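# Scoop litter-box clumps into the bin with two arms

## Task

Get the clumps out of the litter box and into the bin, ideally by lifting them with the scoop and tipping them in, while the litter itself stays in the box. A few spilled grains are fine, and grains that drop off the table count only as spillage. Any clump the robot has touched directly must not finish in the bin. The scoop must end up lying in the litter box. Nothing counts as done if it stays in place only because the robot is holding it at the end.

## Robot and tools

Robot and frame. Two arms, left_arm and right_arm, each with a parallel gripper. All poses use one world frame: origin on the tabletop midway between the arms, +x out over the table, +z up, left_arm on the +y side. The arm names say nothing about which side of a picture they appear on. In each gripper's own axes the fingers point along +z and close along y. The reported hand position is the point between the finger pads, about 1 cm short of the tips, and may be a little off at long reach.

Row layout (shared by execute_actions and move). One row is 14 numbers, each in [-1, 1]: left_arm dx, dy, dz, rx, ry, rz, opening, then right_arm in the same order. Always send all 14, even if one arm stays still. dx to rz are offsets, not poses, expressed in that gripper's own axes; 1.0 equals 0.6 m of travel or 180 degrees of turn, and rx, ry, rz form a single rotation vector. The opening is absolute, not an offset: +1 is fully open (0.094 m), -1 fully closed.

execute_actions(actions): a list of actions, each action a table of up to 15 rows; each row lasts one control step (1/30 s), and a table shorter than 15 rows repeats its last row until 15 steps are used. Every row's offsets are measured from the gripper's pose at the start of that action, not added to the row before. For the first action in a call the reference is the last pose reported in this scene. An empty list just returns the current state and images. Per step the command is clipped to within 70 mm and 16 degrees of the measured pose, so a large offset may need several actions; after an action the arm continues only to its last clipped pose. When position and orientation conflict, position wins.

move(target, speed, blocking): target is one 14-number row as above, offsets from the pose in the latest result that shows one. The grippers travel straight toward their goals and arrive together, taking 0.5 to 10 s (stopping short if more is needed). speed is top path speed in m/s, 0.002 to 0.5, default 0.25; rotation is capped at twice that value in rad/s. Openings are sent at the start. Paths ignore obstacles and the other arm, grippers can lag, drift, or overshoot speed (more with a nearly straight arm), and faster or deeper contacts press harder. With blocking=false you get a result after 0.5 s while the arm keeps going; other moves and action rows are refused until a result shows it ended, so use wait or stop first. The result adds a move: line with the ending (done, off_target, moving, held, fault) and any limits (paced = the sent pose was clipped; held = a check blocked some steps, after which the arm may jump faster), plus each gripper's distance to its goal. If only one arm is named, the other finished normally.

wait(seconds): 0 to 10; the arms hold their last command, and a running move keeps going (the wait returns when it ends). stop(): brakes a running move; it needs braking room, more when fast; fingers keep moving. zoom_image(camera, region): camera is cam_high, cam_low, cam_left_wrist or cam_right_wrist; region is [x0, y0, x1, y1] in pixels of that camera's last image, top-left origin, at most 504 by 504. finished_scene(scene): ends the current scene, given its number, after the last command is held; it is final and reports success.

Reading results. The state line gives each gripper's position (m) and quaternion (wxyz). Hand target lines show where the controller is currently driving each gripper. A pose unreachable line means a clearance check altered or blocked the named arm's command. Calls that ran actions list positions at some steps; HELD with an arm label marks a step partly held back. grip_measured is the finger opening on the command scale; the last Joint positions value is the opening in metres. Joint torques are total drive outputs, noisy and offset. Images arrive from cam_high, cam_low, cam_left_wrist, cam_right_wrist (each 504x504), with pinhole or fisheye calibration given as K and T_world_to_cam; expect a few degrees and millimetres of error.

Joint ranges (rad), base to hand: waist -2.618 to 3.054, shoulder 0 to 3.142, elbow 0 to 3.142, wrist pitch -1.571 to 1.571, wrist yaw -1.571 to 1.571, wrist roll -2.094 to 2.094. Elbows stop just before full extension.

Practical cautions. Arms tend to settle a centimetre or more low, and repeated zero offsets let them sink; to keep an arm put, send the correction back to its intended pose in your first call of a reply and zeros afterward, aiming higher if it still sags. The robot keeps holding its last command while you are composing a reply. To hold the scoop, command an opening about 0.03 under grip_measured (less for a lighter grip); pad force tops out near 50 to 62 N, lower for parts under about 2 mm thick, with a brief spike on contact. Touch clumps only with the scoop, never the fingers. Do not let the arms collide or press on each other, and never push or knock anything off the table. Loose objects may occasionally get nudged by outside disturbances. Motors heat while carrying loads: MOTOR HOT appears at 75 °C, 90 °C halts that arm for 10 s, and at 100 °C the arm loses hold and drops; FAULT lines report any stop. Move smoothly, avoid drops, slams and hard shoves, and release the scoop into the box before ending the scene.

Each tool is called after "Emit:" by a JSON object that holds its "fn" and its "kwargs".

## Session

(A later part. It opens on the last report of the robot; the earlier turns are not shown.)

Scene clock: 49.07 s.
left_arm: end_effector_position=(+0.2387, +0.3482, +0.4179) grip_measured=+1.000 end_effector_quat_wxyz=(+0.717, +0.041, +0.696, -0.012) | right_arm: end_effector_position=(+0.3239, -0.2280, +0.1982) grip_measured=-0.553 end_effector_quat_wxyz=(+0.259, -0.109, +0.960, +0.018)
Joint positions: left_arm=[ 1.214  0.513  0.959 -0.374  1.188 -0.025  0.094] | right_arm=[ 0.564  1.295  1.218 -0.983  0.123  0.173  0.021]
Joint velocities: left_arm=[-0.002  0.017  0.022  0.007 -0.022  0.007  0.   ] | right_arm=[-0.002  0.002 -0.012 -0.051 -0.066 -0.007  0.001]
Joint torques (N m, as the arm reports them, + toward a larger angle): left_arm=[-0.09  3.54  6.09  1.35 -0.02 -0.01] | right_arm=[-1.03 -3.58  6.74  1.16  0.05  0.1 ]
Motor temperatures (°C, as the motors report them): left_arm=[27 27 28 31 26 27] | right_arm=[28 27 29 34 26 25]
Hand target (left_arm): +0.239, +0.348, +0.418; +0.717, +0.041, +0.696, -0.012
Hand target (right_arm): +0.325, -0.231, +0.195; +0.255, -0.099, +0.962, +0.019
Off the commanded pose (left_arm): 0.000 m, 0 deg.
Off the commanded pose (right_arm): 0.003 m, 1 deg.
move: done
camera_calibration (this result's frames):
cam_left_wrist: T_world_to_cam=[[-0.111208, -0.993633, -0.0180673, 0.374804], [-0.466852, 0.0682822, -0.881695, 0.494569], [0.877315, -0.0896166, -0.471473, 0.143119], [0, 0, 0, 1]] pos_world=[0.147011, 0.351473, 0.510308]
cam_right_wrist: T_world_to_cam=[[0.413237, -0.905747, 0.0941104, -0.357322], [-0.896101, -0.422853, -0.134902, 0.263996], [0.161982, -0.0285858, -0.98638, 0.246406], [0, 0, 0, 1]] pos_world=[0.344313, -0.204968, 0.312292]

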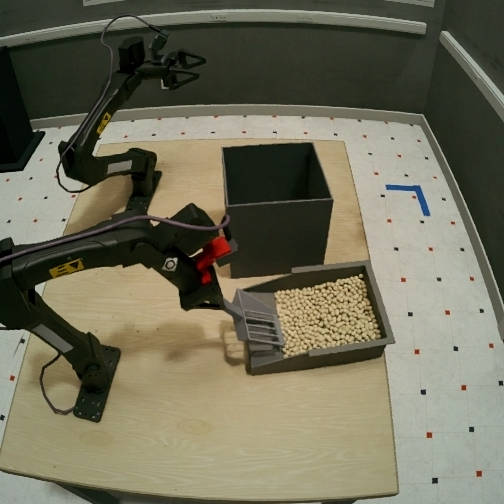

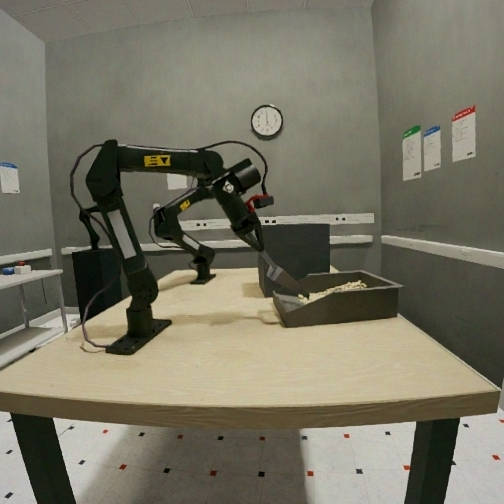

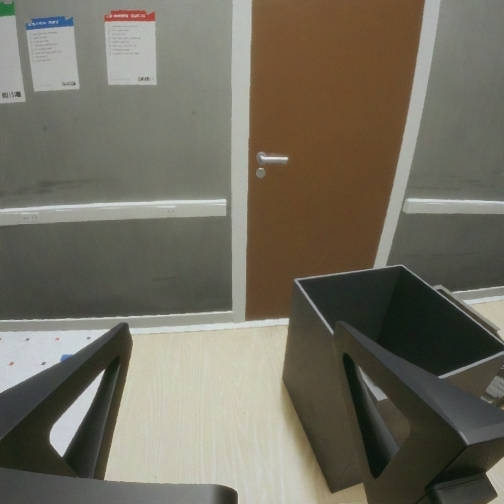

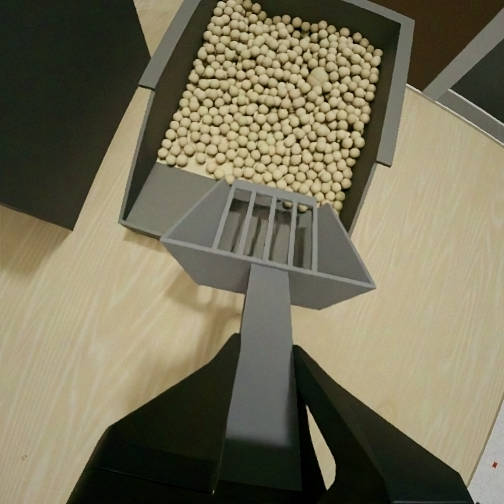

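Emit:
{"fn": "move", "kwargs": {"target": [0,0,0,0,0,0,1,0.02,-0.02,0.07,0.01,0,0.03,-0.6], "speed": 0.08}}

Emit:
{"fn": "move", "kwargs": {"target": [0,0,0,0,0,0,1,-0.022,-0.008,0.115,0,-0.075,0,-0.6], "speed": 0.08}}

Emit:
{"fn": "move", "kwargs": {"target": [0,0,0,0,0,0,1,-0.03,-0.008,0.095,0,-0.025,0,-0.6], "speed": 0.08}}

Scene clock: 51.13 s.
left_arm: end_effector_position=(+0.2387, +0.3482, +0.4179) grip_measured=+1.000 end_effector_quat_wxyz=(+0.717, +0.041, +0.696, -0.012) | right_arm: end_effector_position=(+0.3323, -0.2340, +0.1614) grip_measured=-0.553 end_effector_quat_wxyz=(+0.259, -0.071, +0.963, +0.020)
Joint positions: left_arm=[ 1.214  0.513  0.959 -0.374  1.188 -0.025  0.094] | right_arm=[ 0.538  1.304  1.078 -0.833  0.126  0.224  0.021]
Joint velocities: left_arm=[-0.007 -0.002 -0.022  0.007  0.007 -0.051  0.   ] | right_arm=[ 0.007 -0.002 -0.007  0.037 -0.037  0.022 -0.001]
Joint torques (N m, as the arm reports them, + toward a larger angle): left_arm=[-0.05  3.68  6.08  1.36 -0.03 -0.02] | right_arm=[-0.82 -3.11  6.49  1.35  0.18  0.11]
Motor temperatures (°C, as the motors report them): left_arm=[27 27 28 31 26 27] | right_arm=[28 26 29 33 26 25]
Hand target (left_arm): +0.239, +0.348, +0.418; +0.717, +0.041, +0.696, -0.012
Hand target (right_arm): +0.336, -0.238, +0.156; +0.259, -0.059, +0.964, +0.015
Off the commanded pose (left_arm): 0.000 m, 0 deg.
Off the commanded pose (right_arm): 0.008 m, 2 deg.
move: done
camera_calibration (this result's frames):
cam_left_wrist: T_world_to_cam=[[-0.111208, -0.993633, -0.0180673, 0.374804], [-0.466852, 0.0682822, -0.881695, 0.494569], [0.877315, -0.0896166, -0.471473, 0.143119], [0, 0, 0, 1]] pos_world=[0.147011, 0.351473, 0.510308]
cam_right_wrist: T_world_to_cam=[[0.348074, -0.934681, 0.0722131, -0.344317], [-0.924067, -0.355057, -0.141543, 0.290281], [0.157937, -0.0174623, -0.987295, 0.212735], [0, 0, 0, 1]] pos_world=[0.354488, -0.215045, 0.275983]

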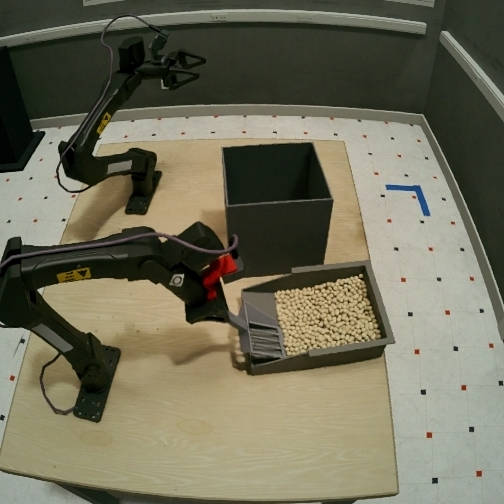

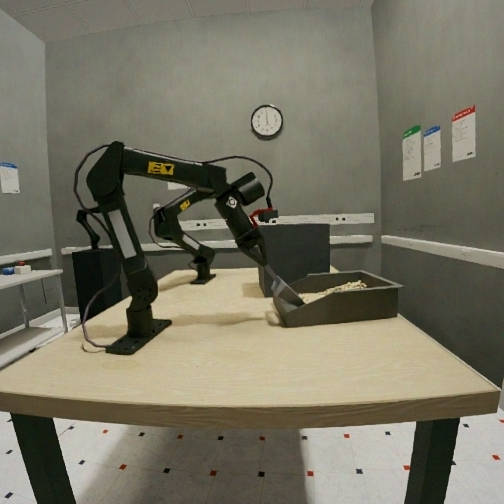

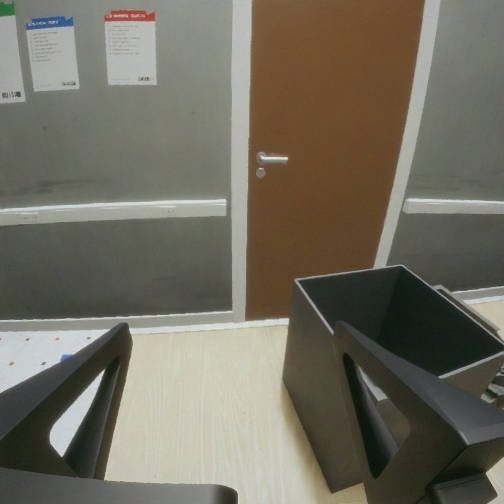

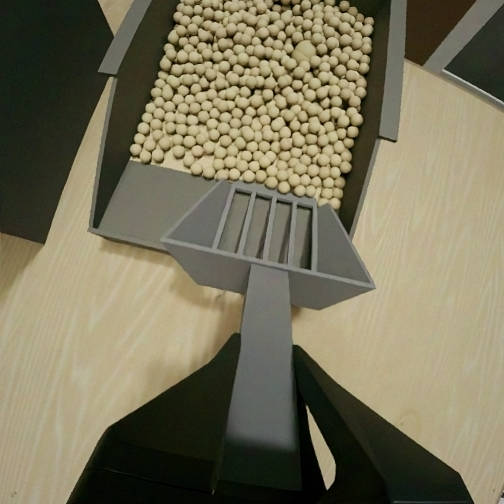

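Scene clock: 53.00 s.
left_arm: end_effector_position=(+0.2387, +0.3482, +0.4179) grip_measured=+1.000 end_effector_quat_wxyz=(+0.717, +0.041, +0.696, -0.012) | right_arm: end_effector_position=(+0.3778, -0.2246, +0.1218) grip_measured=-0.553 end_effector_quat_wxyz=(+0.382, -0.070, +0.921, +0.040)
Joint positions: left_arm=[ 1.214  0.513  0.959 -0.374  1.188 -0.025  0.094] | right_arm=[ 0.524  1.327  0.775 -0.241  0.148  0.177  0.021]
Joint velocities: left_arm=[-0.002  0.002 -0.002 -0.037  0.022 -0.066  0.   ] | right_arm=[-0.017 -0.017 -0.022  0.051  0.051  0.022 -0.001]
Joint torques (N m, as the arm reports them, + toward a larger angle): left_arm=[ 0.06  3.66  6.14  1.36 -0.01 -0.03] | right_arm=[-1.11 -2.72  5.83  1.55  0.14 -0.1 ]
Motor temperatures (°C, as the motors report them): left_arm=[27 27 28 31 26 27] | right_arm=[28 26 28 33 26 25]
Hand target (left_arm): +0.239, +0.348, +0.418; +0.717, +0.041, +0.696, -0.012
Hand target (right_arm): +0.377, -0.231, +0.109; +0.370, -0.067, +0.926, +0.031
Off the commanded pose (left_arm): 0.000 m, 0 deg.
Off the commanded pose (right_arm): 0.015 m, 2 deg.
move: off_target (right_arm)
camera_calibration (this result's frames):
cam_left_wrist: T_world_to_cam=[[-0.111208, -0.993633, -0.0180673, 0.374804], [-0.466852, 0.0682822, -0.881695, 0.494569], [0.877315, -0.0896166, -0.471473, 0.143119], [0, 0, 0, 1]] pos_world=[0.147011, 0.351473, 0.510308]
cam_right_wrist: T_world_to_cam=[[0.333549, -0.936811, 0.105498, -0.347589], [-0.851996, -0.347454, -0.391635, 0.334966], [0.403544, 0.0407453, -0.914052, 0.0779079], [0, 0, 0, 1]] pos_world=[0.369889, -0.212414, 0.239067]

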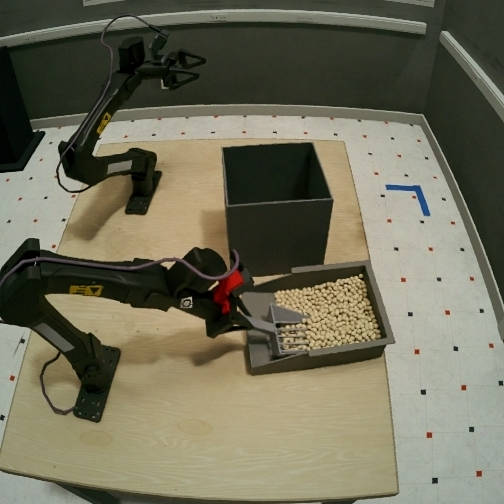

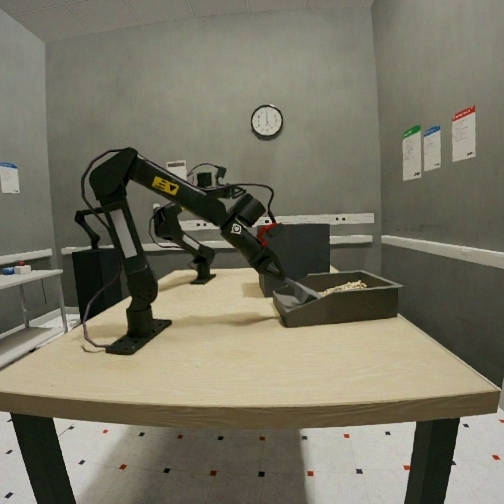

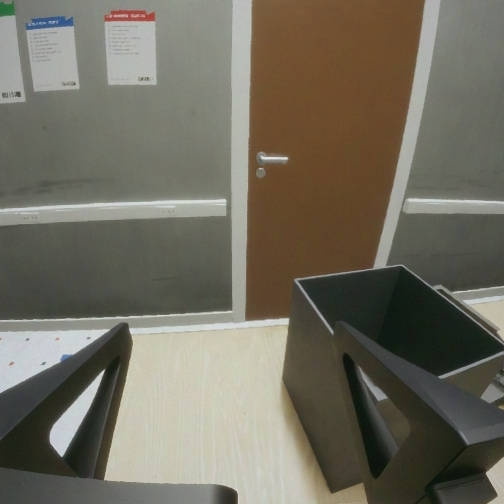

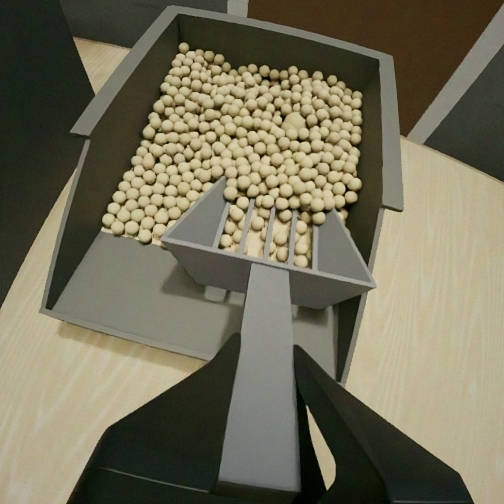

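Scene clock: 54.13 s.
left_arm: end_effector_position=(+0.2387, +0.3482, +0.4179) grip_measured=+1.000 end_effector_quat_wxyz=(+0.717, +0.041, +0.696, -0.012) | right_arm: end_effector_position=(+0.4269, -0.2134, +0.1029) grip_measured=-0.553 end_effector_quat_wxyz=(+0.429, -0.074, +0.899, +0.051)
Joint positions: left_arm=[ 1.214  0.513  0.959 -0.374  1.188 -0.025  0.094] | right_arm=[0.495 1.527 0.775 0.068 0.126 0.137 0.021]
Joint velocities: left_arm=[-0.007 -0.007 -0.017 -0.037  0.007  0.037  0.   ] | right_arm=[ 0.007  0.002 -0.002  0.007 -0.051 -0.066 -0.001]
Joint torques (N m, as the arm reports them, + toward a larger angle): left_arm=[-0.08  3.59  6.21  1.37  0.   -0.05] | right_arm=[-1.22 -3.79  8.7   1.47  0.11  0.  ]
Motor temperatures (°C, as the motors report them): left_arm=[27 27 28 31 26 27] | right_arm=[28 26 28 33 26 25]
Hand target (left_arm): +0.239, +0.348, +0.418; +0.717, +0.041, +0.696, -0.012
Hand target (right_arm): +0.430, -0.220, +0.094; +0.418, -0.068, +0.905, +0.044
Off the commanded pose (left_arm): 0.000 m, 0 deg.
Off the commanded pose (right_arm): 0.012 m, 2 deg.
move: off_target (right_arm)
camera_calibration (this result's frames):
cam_left_wrist: T_world_to_cam=[[-0.111208, -0.993633, -0.0180673, 0.374804], [-0.466852, 0.0682822, -0.881695, 0.494569], [0.877315, -0.0896166, -0.471473, 0.143119], [0, 0, 0, 1]] pos_world=[0.147011, 0.351473, 0.510308]
cam_right_wrist: T_world_to_cam=[[0.335221, -0.934944, 0.116219, -0.352825], [-0.802445, -0.347973, -0.484764, 0.361665], [0.493668, 0.0692437, -0.866889, 0.00309007], [0, 0, 0, 1]] pos_world=[0.406966, -0.204236, 0.219006]

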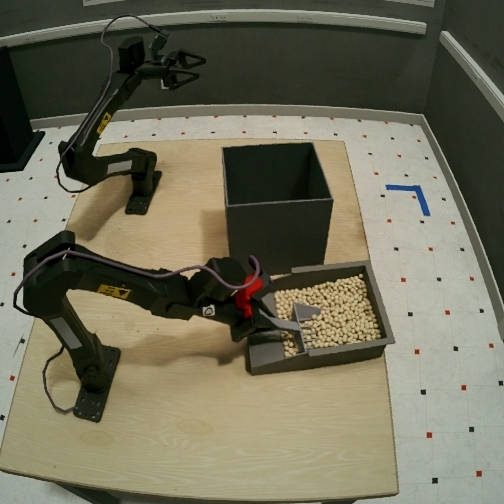

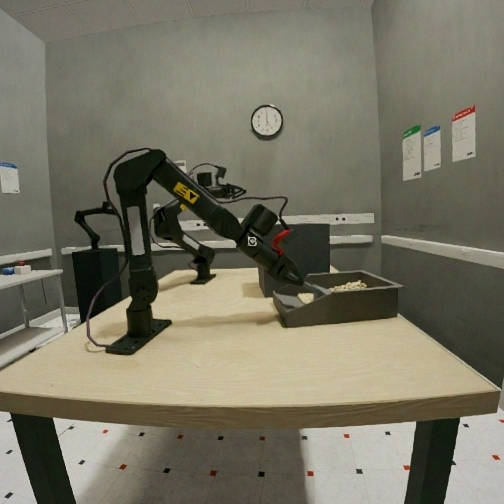

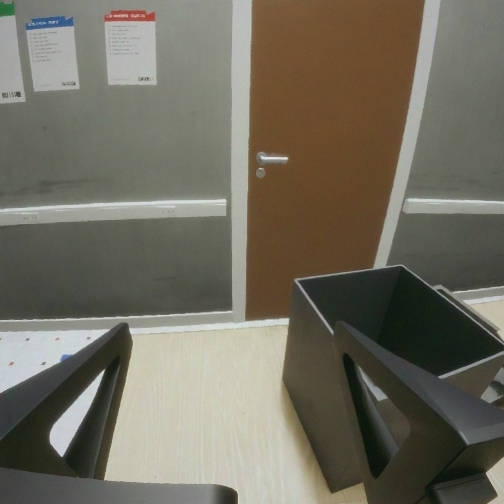

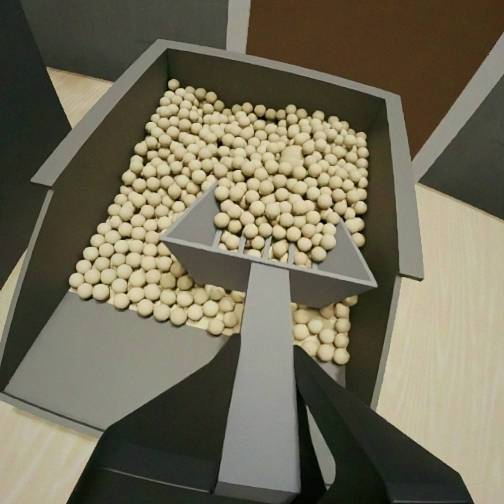

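Emit:
{"fn": "move", "kwargs": {"target": [0,0,0,0,0,0,1,-0.06,-0.012,0.1,0.01,0.01,0,-0.6], "speed": 0.08}}

Emit:
{"fn": "move", "kwargs": {"target": [0,0,0,0,0,0,1,-0.03,0,0,0,-0.13,0,-0.6], "speed": 0.1}}

Emit:
{"fn": "move", "kwargs": {"target": [0,0,0,0,0,0,1,-0.1,0.02,-0.06,0,-0.06,0,-0.6], "speed": 0.1}}

Scene clock: 56.83 s.
left_arm: end_effector_position=(+0.2387, +0.3482, +0.4179) grip_measured=+1.000 end_effector_quat_wxyz=(+0.717, +0.041, +0.696, -0.012) | right_arm: end_effector_position=(+0.4921, -0.1985, +0.1023) grip_measured=-0.553 end_effector_quat_wxyz=(+0.431, -0.075, +0.898, +0.043)
Joint positions: left_arm=[ 1.214  0.513  0.959 -0.374  1.188 -0.025  0.094] | right_arm=[0.475 1.771 1.037 0.054 0.123 0.116 0.021]
Joint velocities: left_arm=[-0.002  0.007 -0.027 -0.007 -0.066  0.051  0.   ] | right_arm=[-0.012 -0.017 -0.007 -0.051  0.022  0.007 -0.001]
Joint torques (N m, as the arm reports them, + toward a larger angle): left_arm=[ 0.15  3.6   6.27  1.37  0.02 -0.02] | right_arm=[-1.31 -6.09  9.96  1.4   0.13  0.04]
Motor temperatures (°C, as the motors report them): left_arm=[27 27 28 31 26 27] | right_arm=[28 26 29 33 26 25]
Hand target (left_arm): +0.239, +0.348, +0.418; +0.717, +0.041, +0.696, -0.012
Hand target (right_arm): +0.496, -0.207, +0.093; +0.417, -0.068, +0.906, +0.035
Off the commanded pose (left_arm): 0.000 m, 0 deg.
Off the commanded pose (right_arm): 0.014 m, 2 deg.
move: off_target (right_arm)
camera_calibration (this result's frames):
cam_left_wrist: T_world_to_cam=[[-0.111208, -0.993633, -0.0180673, 0.374804], [-0.466852, 0.0682822, -0.881695, 0.494569], [0.877315, -0.0896166, -0.471473, 0.143119], [0, 0, 0, 1]] pos_world=[0.147011, 0.351473, 0.510308]
cam_right_wrist: T_world_to_cam=[[0.330671, -0.934661, 0.130636, -0.359866], [-0.801104, -0.351164, -0.484682, 0.417581], [0.498888, 0.0556169, -0.86488, -0.0360222], [0, 0, 0, 1]] pos_world=[0.471494, -0.18771, 0.218251]

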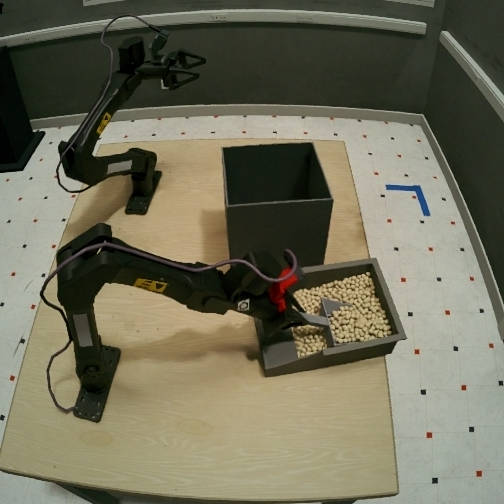

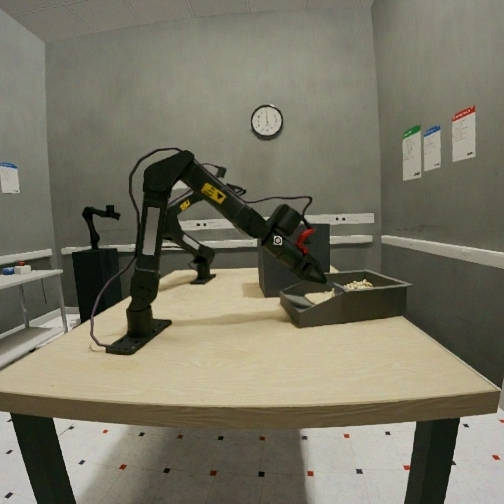

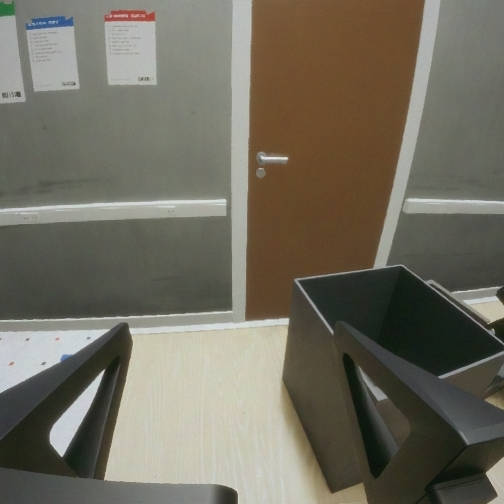

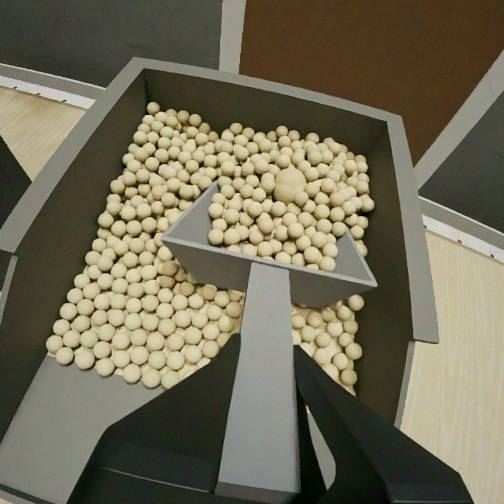

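Scene clock: 59.23 s.
left_arm: end_effector_position=(+0.2387, +0.3482, +0.4179) grip_measured=+1.000 end_effector_quat_wxyz=(+0.717, +0.041, +0.696, -0.012) | right_arm: end_effector_position=(+0.4906, -0.2011, +0.0852) grip_measured=-0.553 end_effector_quat_wxyz=(+0.549, -0.071, +0.831, +0.058)
Joint positions: left_arm=[ 1.214  0.513  0.959 -0.374  1.188 -0.025  0.094] | right_arm=[0.478 1.847 0.752 0.69  0.143 0.081 0.021]
Joint velocities: left_arm=[-0.007 -0.002 -0.002 -0.007 -0.066  0.051  0.   ] | right_arm=[-0.002 -0.007  0.002  0.037 -0.007  0.007 -0.   ]
Joint torques (N m, as the arm reports them, + toward a larger angle): left_arm=[ 0.08  3.57  6.16  1.4  -0.02 -0.04] | right_arm=[ 0.67 -8.29  6.69  2.97  0.36 -0.12]
Motor temperatures (°C, as the motors report them): left_arm=[27 27 28 31 26 27] | right_arm=[28 26 29 34 26 25]
Hand target (left_arm): +0.239, +0.348, +0.418; +0.717, +0.041, +0.696, -0.012
Hand target (right_arm): +0.500, -0.197, +0.117; +0.601, -0.063, +0.794, +0.062
Off the commanded pose (left_arm): 0.000 m, 0 deg.
Off the commanded pose (right_arm): 0.034 m, 8 deg.
move: off_target (right_arm)
camera_calibration (this result's frames):
cam_left_wrist: T_world_to_cam=[[-0.111208, -0.993633, -0.0180673, 0.374804], [-0.466852, 0.0682822, -0.881695, 0.494569], [0.877315, -0.0896166, -0.471473, 0.143119], [0, 0, 0, 1]] pos_world=[0.147011, 0.351473, 0.510308]
cam_right_wrist: T_world_to_cam=[[0.295005, -0.94114, 0.16501, -0.346308], [-0.63991, -0.322848, -0.697341, 0.351868], [0.709568, 0.100127, -0.697486, -0.158598], [0, 0, 0, 1]] pos_world=[0.439863, -0.196445, 0.191896]

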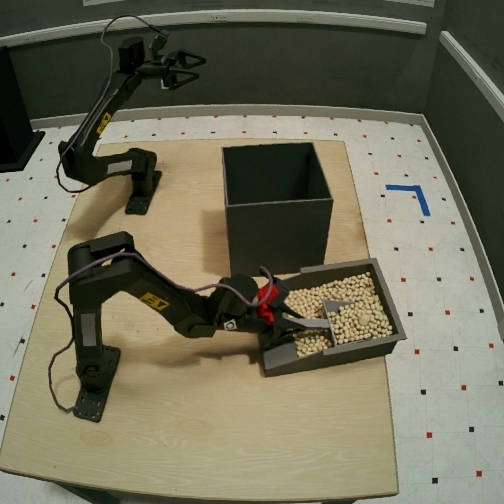

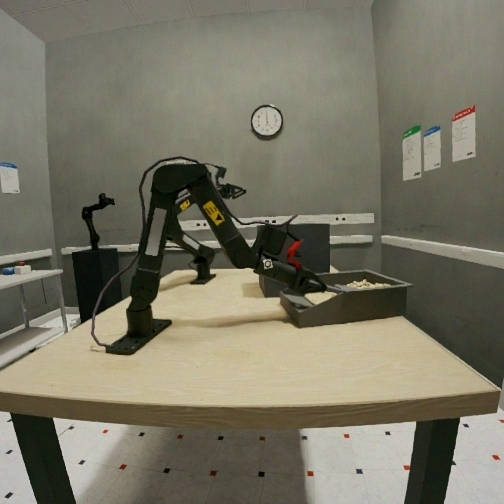

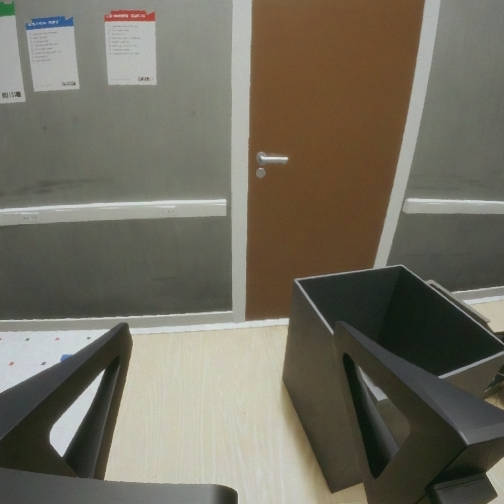

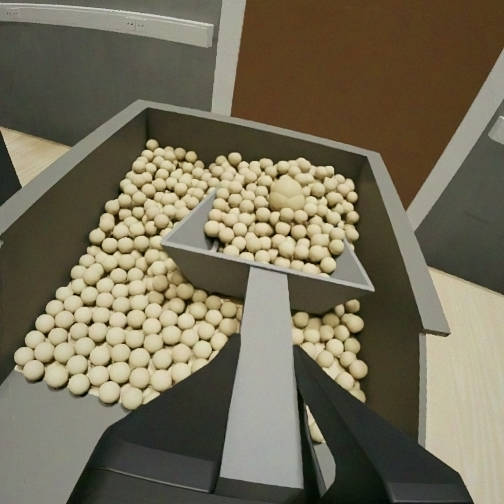

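Scene clock: 60.70 s.
left_arm: end_effector_position=(+0.2387, +0.3482, +0.4179) grip_measured=+1.000 end_effector_quat_wxyz=(+0.717, +0.041, +0.696, -0.012) | right_arm: end_effector_position=(+0.4813, -0.1956, +0.1369) grip_measured=-0.553 end_effector_quat_wxyz=(+0.604, -0.063, +0.792, +0.062)
Joint positions: left_arm=[ 1.214  0.513  0.959 -0.374  1.188 -0.025  0.094] | right_arm=[0.513 1.725 0.706 0.749 0.192 0.075 0.021]
Joint velocities: left_arm=[-0.002 -0.007  0.002 -0.007  0.037 -0.022  0.   ] | right_arm=[-0.002 -0.002 -0.022 -0.007 -0.022 -0.066 -0.   ]
Joint torques (N m, as the arm reports them, + toward a larger angle): left_arm=[-0.13  3.66  6.18  1.38 -0.03 -0.03] | right_arm=[ 0.9  -9.05  5.87  2.23  0.19 -0.05]
Motor temperatures (°C, as the motors report them): left_arm=[27 27 28 31 26 27] | right_arm=[28 27 28 35 26 25]
Hand target (left_arm): +0.239, +0.348, +0.418; +0.717, +0.041, +0.696, -0.012
Hand target (right_arm): +0.479, -0.192, +0.154; +0.625, -0.064, +0.775, +0.066
Off the commanded pose (left_arm): 0.000 m, 0 deg.
Off the commanded pose (right_arm): 0.018 m, 3 deg.
move: off_target (right_arm)
camera_calibration (this result's frames):
cam_left_wrist: T_world_to_cam=[[-0.111208, -0.993633, -0.0180673, 0.374804], [-0.466852, 0.0682822, -0.881695, 0.494569], [0.877315, -0.0896166, -0.471473, 0.143119], [0, 0, 0, 1]] pos_world=[0.147011, 0.351473, 0.510308]
cam_right_wrist: T_world_to_cam=[[0.264074, -0.948183, 0.176677, -0.33499], [-0.544167, -0.297709, -0.78438, 0.354556], [0.796334, 0.110993, -0.594586, -0.17021], [0, 0, 0, 1]] pos_world=[0.416944, -0.193185, 0.236087]

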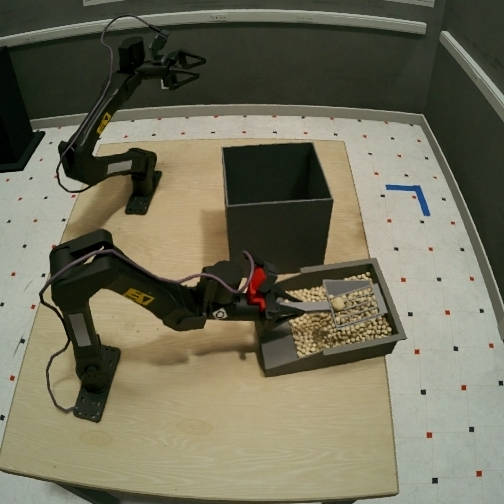

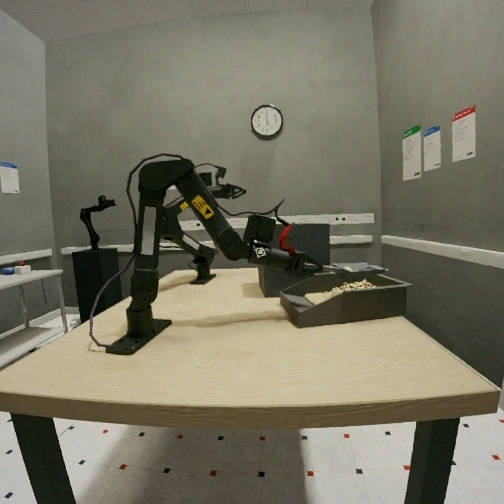

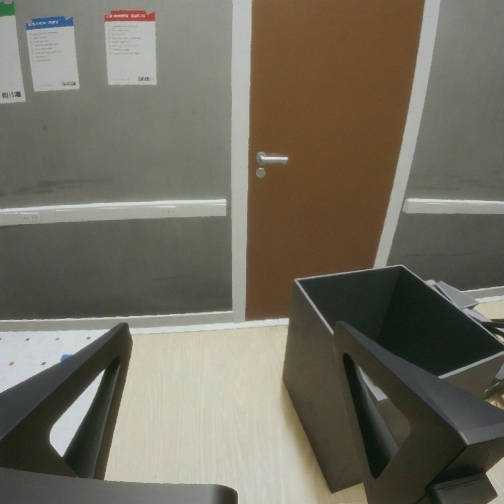

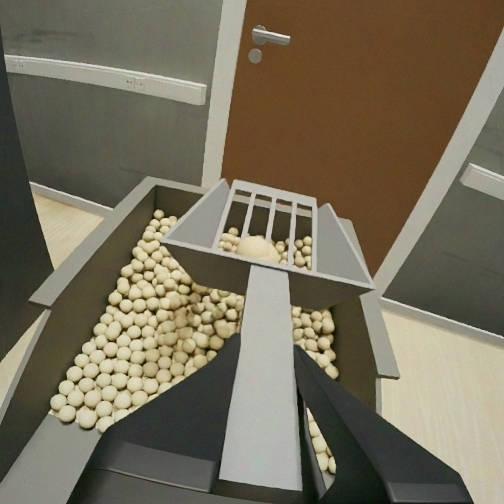

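Emit:
{"fn": "move", "kwargs": {"target": [0,0,0,0,0,0,1,-0.33,0.03,-0.19,0,-0.03,0,-0.6]}}

Emit:
{"fn": "move", "kwargs": {"target": [0,0,0,0,0,0,1,-0.03,0.23,-0.09,-0.244,-0.01,-0.054,-0.6]}}

Emit:
{"fn": "zoom_image", "kwargs": {"camera": "cam_high", "region": [200,120,420,390]}}

Scene clock: 62.70 s.
left_arm: end_effector_position=(+0.2387, +0.3482, +0.4179) grip_measured=+1.000 end_effector_quat_wxyz=(+0.717, +0.041, +0.696, -0.012) | right_arm: end_effector_position=(+0.4265, -0.1924, +0.3369) grip_measured=-0.553 end_effector_quat_wxyz=(+0.623, -0.065, +0.777, +0.057)
Joint positions: left_arm=[ 1.214  0.513  0.959 -0.374  1.188 -0.025  0.094] | right_arm=[ 0.61   1.255  1.101 -0.075  0.295  0.074  0.021]
Joint velocities: left_arm=[-0.002 -0.002  0.002  0.037  0.007 -0.022  0.   ] | right_arm=[-0.012 -0.002 -0.012 -0.081  0.037 -0.066  0.   ]
Joint torques (N m, as the arm reports them, + toward a larger angle): left_arm=[ 0.02  3.74  6.23  1.39  0.   -0.03] | right_arm=[ 0.76 -5.68 10.73  2.01  0.19  0.02]
Motor temperatures (°C, as the motors report them): left_arm=[27 27 28 31 26 27] | right_arm=[28 27 29 35 26 25]
Hand target (left_arm): +0.239, +0.348, +0.418; +0.717, +0.041, +0.696, -0.012
Hand target (right_arm): +0.422, -0.191, +0.358; +0.641, -0.061, +0.762, +0.066
Off the commanded pose (left_arm): 0.000 m, 0 deg.
Off the commanded pose (right_arm): 0.022 m, 3 deg.
move: off_target (right_arm)
camera_calibration (this result's frames):
cam_left_wrist: T_world_to_cam=[[-0.111208, -0.993633, -0.0180673, 0.374804], [-0.466852, 0.0682822, -0.881695, 0.494569], [0.877315, -0.0896166, -0.471473, 0.143119], [0, 0, 0, 1]] pos_world=[0.147011, 0.351473, 0.510308]
cam_right_wrist: T_world_to_cam=[[0.252007, -0.947866, 0.195047, -0.353812], [-0.506608, -0.300946, -0.807948, 0.473796], [0.824525, 0.104796, -0.556037, -0.0342648], [0, 0, 0, 1]] pos_world=[0.357444, -0.189188, 0.43276]

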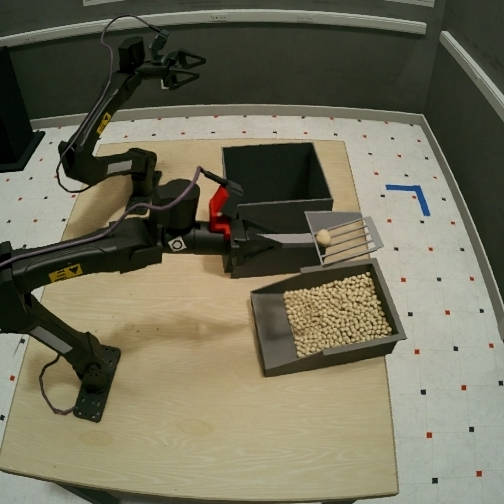

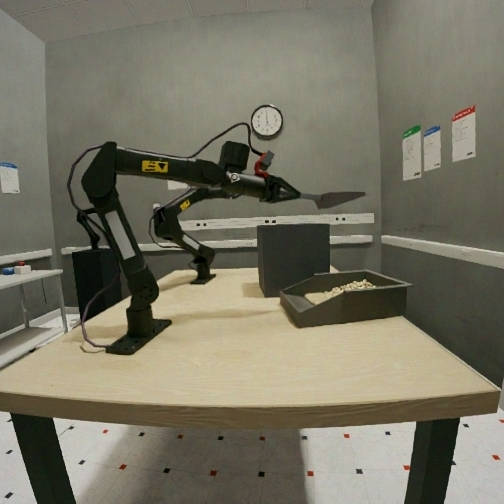

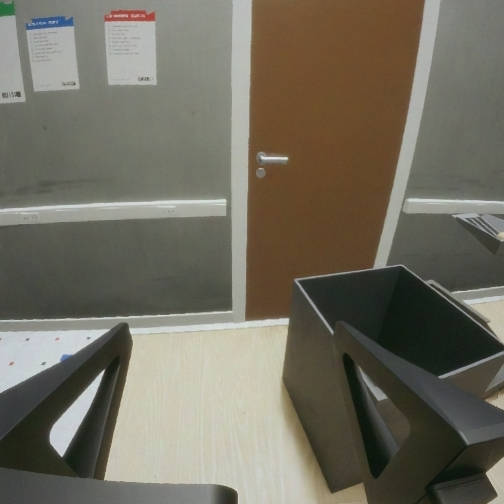

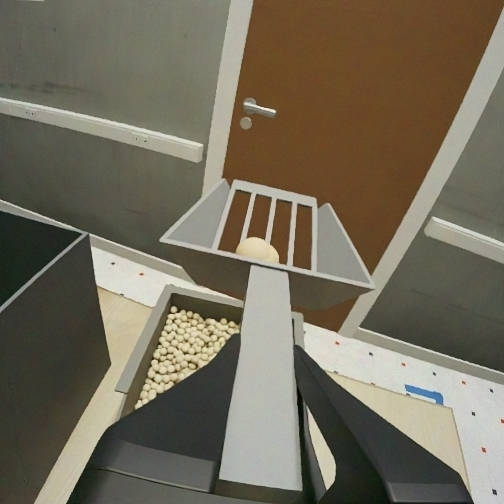

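Scene clock: 64.87 s.
left_arm: end_effector_position=(+0.2387, +0.3482, +0.4179) grip_measured=+1.000 end_effector_quat_wxyz=(+0.717, +0.041, +0.696, -0.012) | right_arm: end_effector_position=(+0.3560, -0.0712, +0.3512) grip_measured=-0.553 end_effector_quat_wxyz=(+0.553, -0.347, +0.701, +0.287)
Joint positions: left_arm=[ 1.214  0.513  0.959 -0.374  1.188 -0.025  0.094] | right_arm=[ 0.652  1.278  1.184 -0.151 -0.409 -0.082  0.021]
Joint velocities: left_arm=[ 0.007 -0.002  0.012 -0.007  0.007 -0.037  0.   ] | right_arm=[ 0.007 -0.007  0.007 -0.022 -0.022 -0.037  0.   ]
Joint torques (N m, as the arm reports them, + toward a larger angle): left_arm=[ 0.02  3.63  6.13  1.36 -0.01 -0.04] | right_arm=[ 0.81 -3.8  11.33  1.92 -0.13 -0.15]
Motor temperatures (°C, as the motors report them): left_arm=[27 27 28 31 26 27] | right_arm=[28 27 29 35 26 25]
Hand target (left_arm): +0.239, +0.348, +0.418; +0.717, +0.041, +0.696, -0.012
Hand target (right_arm): +0.354, -0.065, +0.365; +0.564, -0.357, +0.685, +0.292
Off the commanded pose (left_arm): 0.000 m, 0 deg.
Off the commanded pose (right_arm): 0.017 m, 3 deg.
move: off_target (right_arm)
camera_calibration (this result's frames):
cam_left_wrist: T_world_to_cam=[[-0.111208, -0.993633, -0.0180673, 0.374804], [-0.466852, 0.0682822, -0.881695, 0.494569], [0.877315, -0.0896166, -0.471473, 0.143119], [0, 0, 0, 1]] pos_world=[0.147011, 0.351473, 0.510308]
cam_right_wrist: T_world_to_cam=[[0.83865, -0.512512, 0.184383, -0.398101], [-0.16901, -0.566679, -0.806418, 0.346512], [0.517785, 0.64514, -0.561865, 0.168818], [0, 0, 0, 1]] pos_world=[0.30502, -0.116582, 0.44769]

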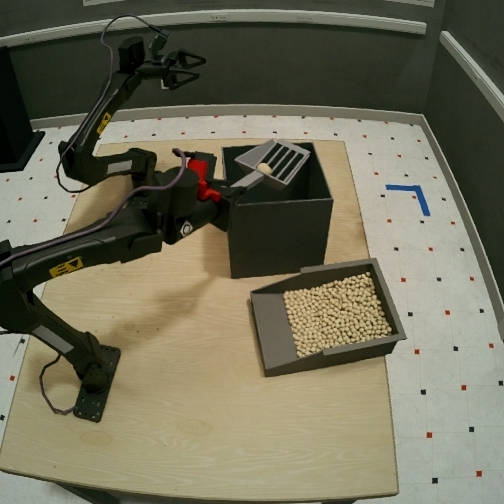

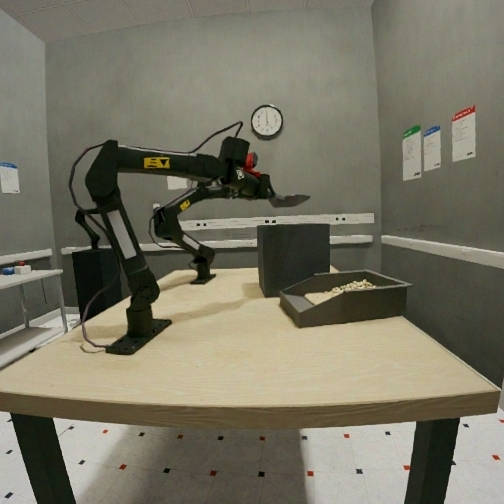

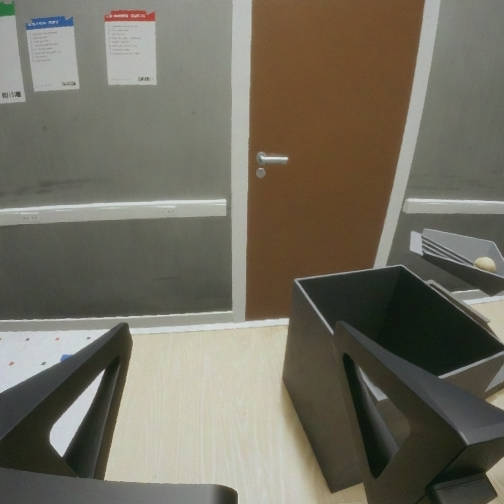

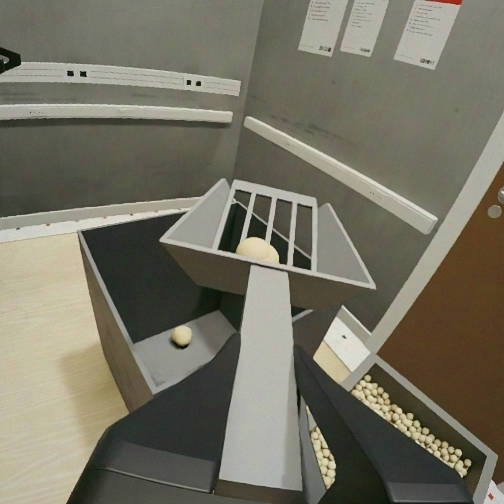

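Region (200, 120, 420, 390) of cam_high's 504x504 image, scaled by 1.867, with more detail than that image has; it fills the left 411 columns of this view, and the rest is white.

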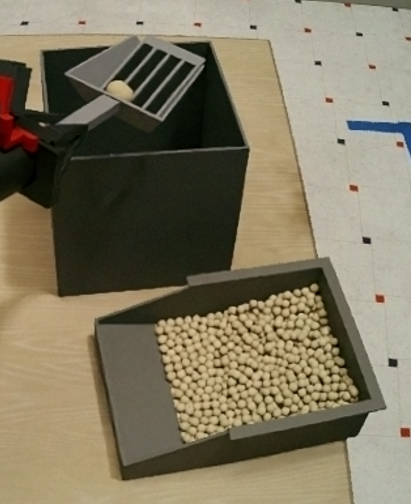

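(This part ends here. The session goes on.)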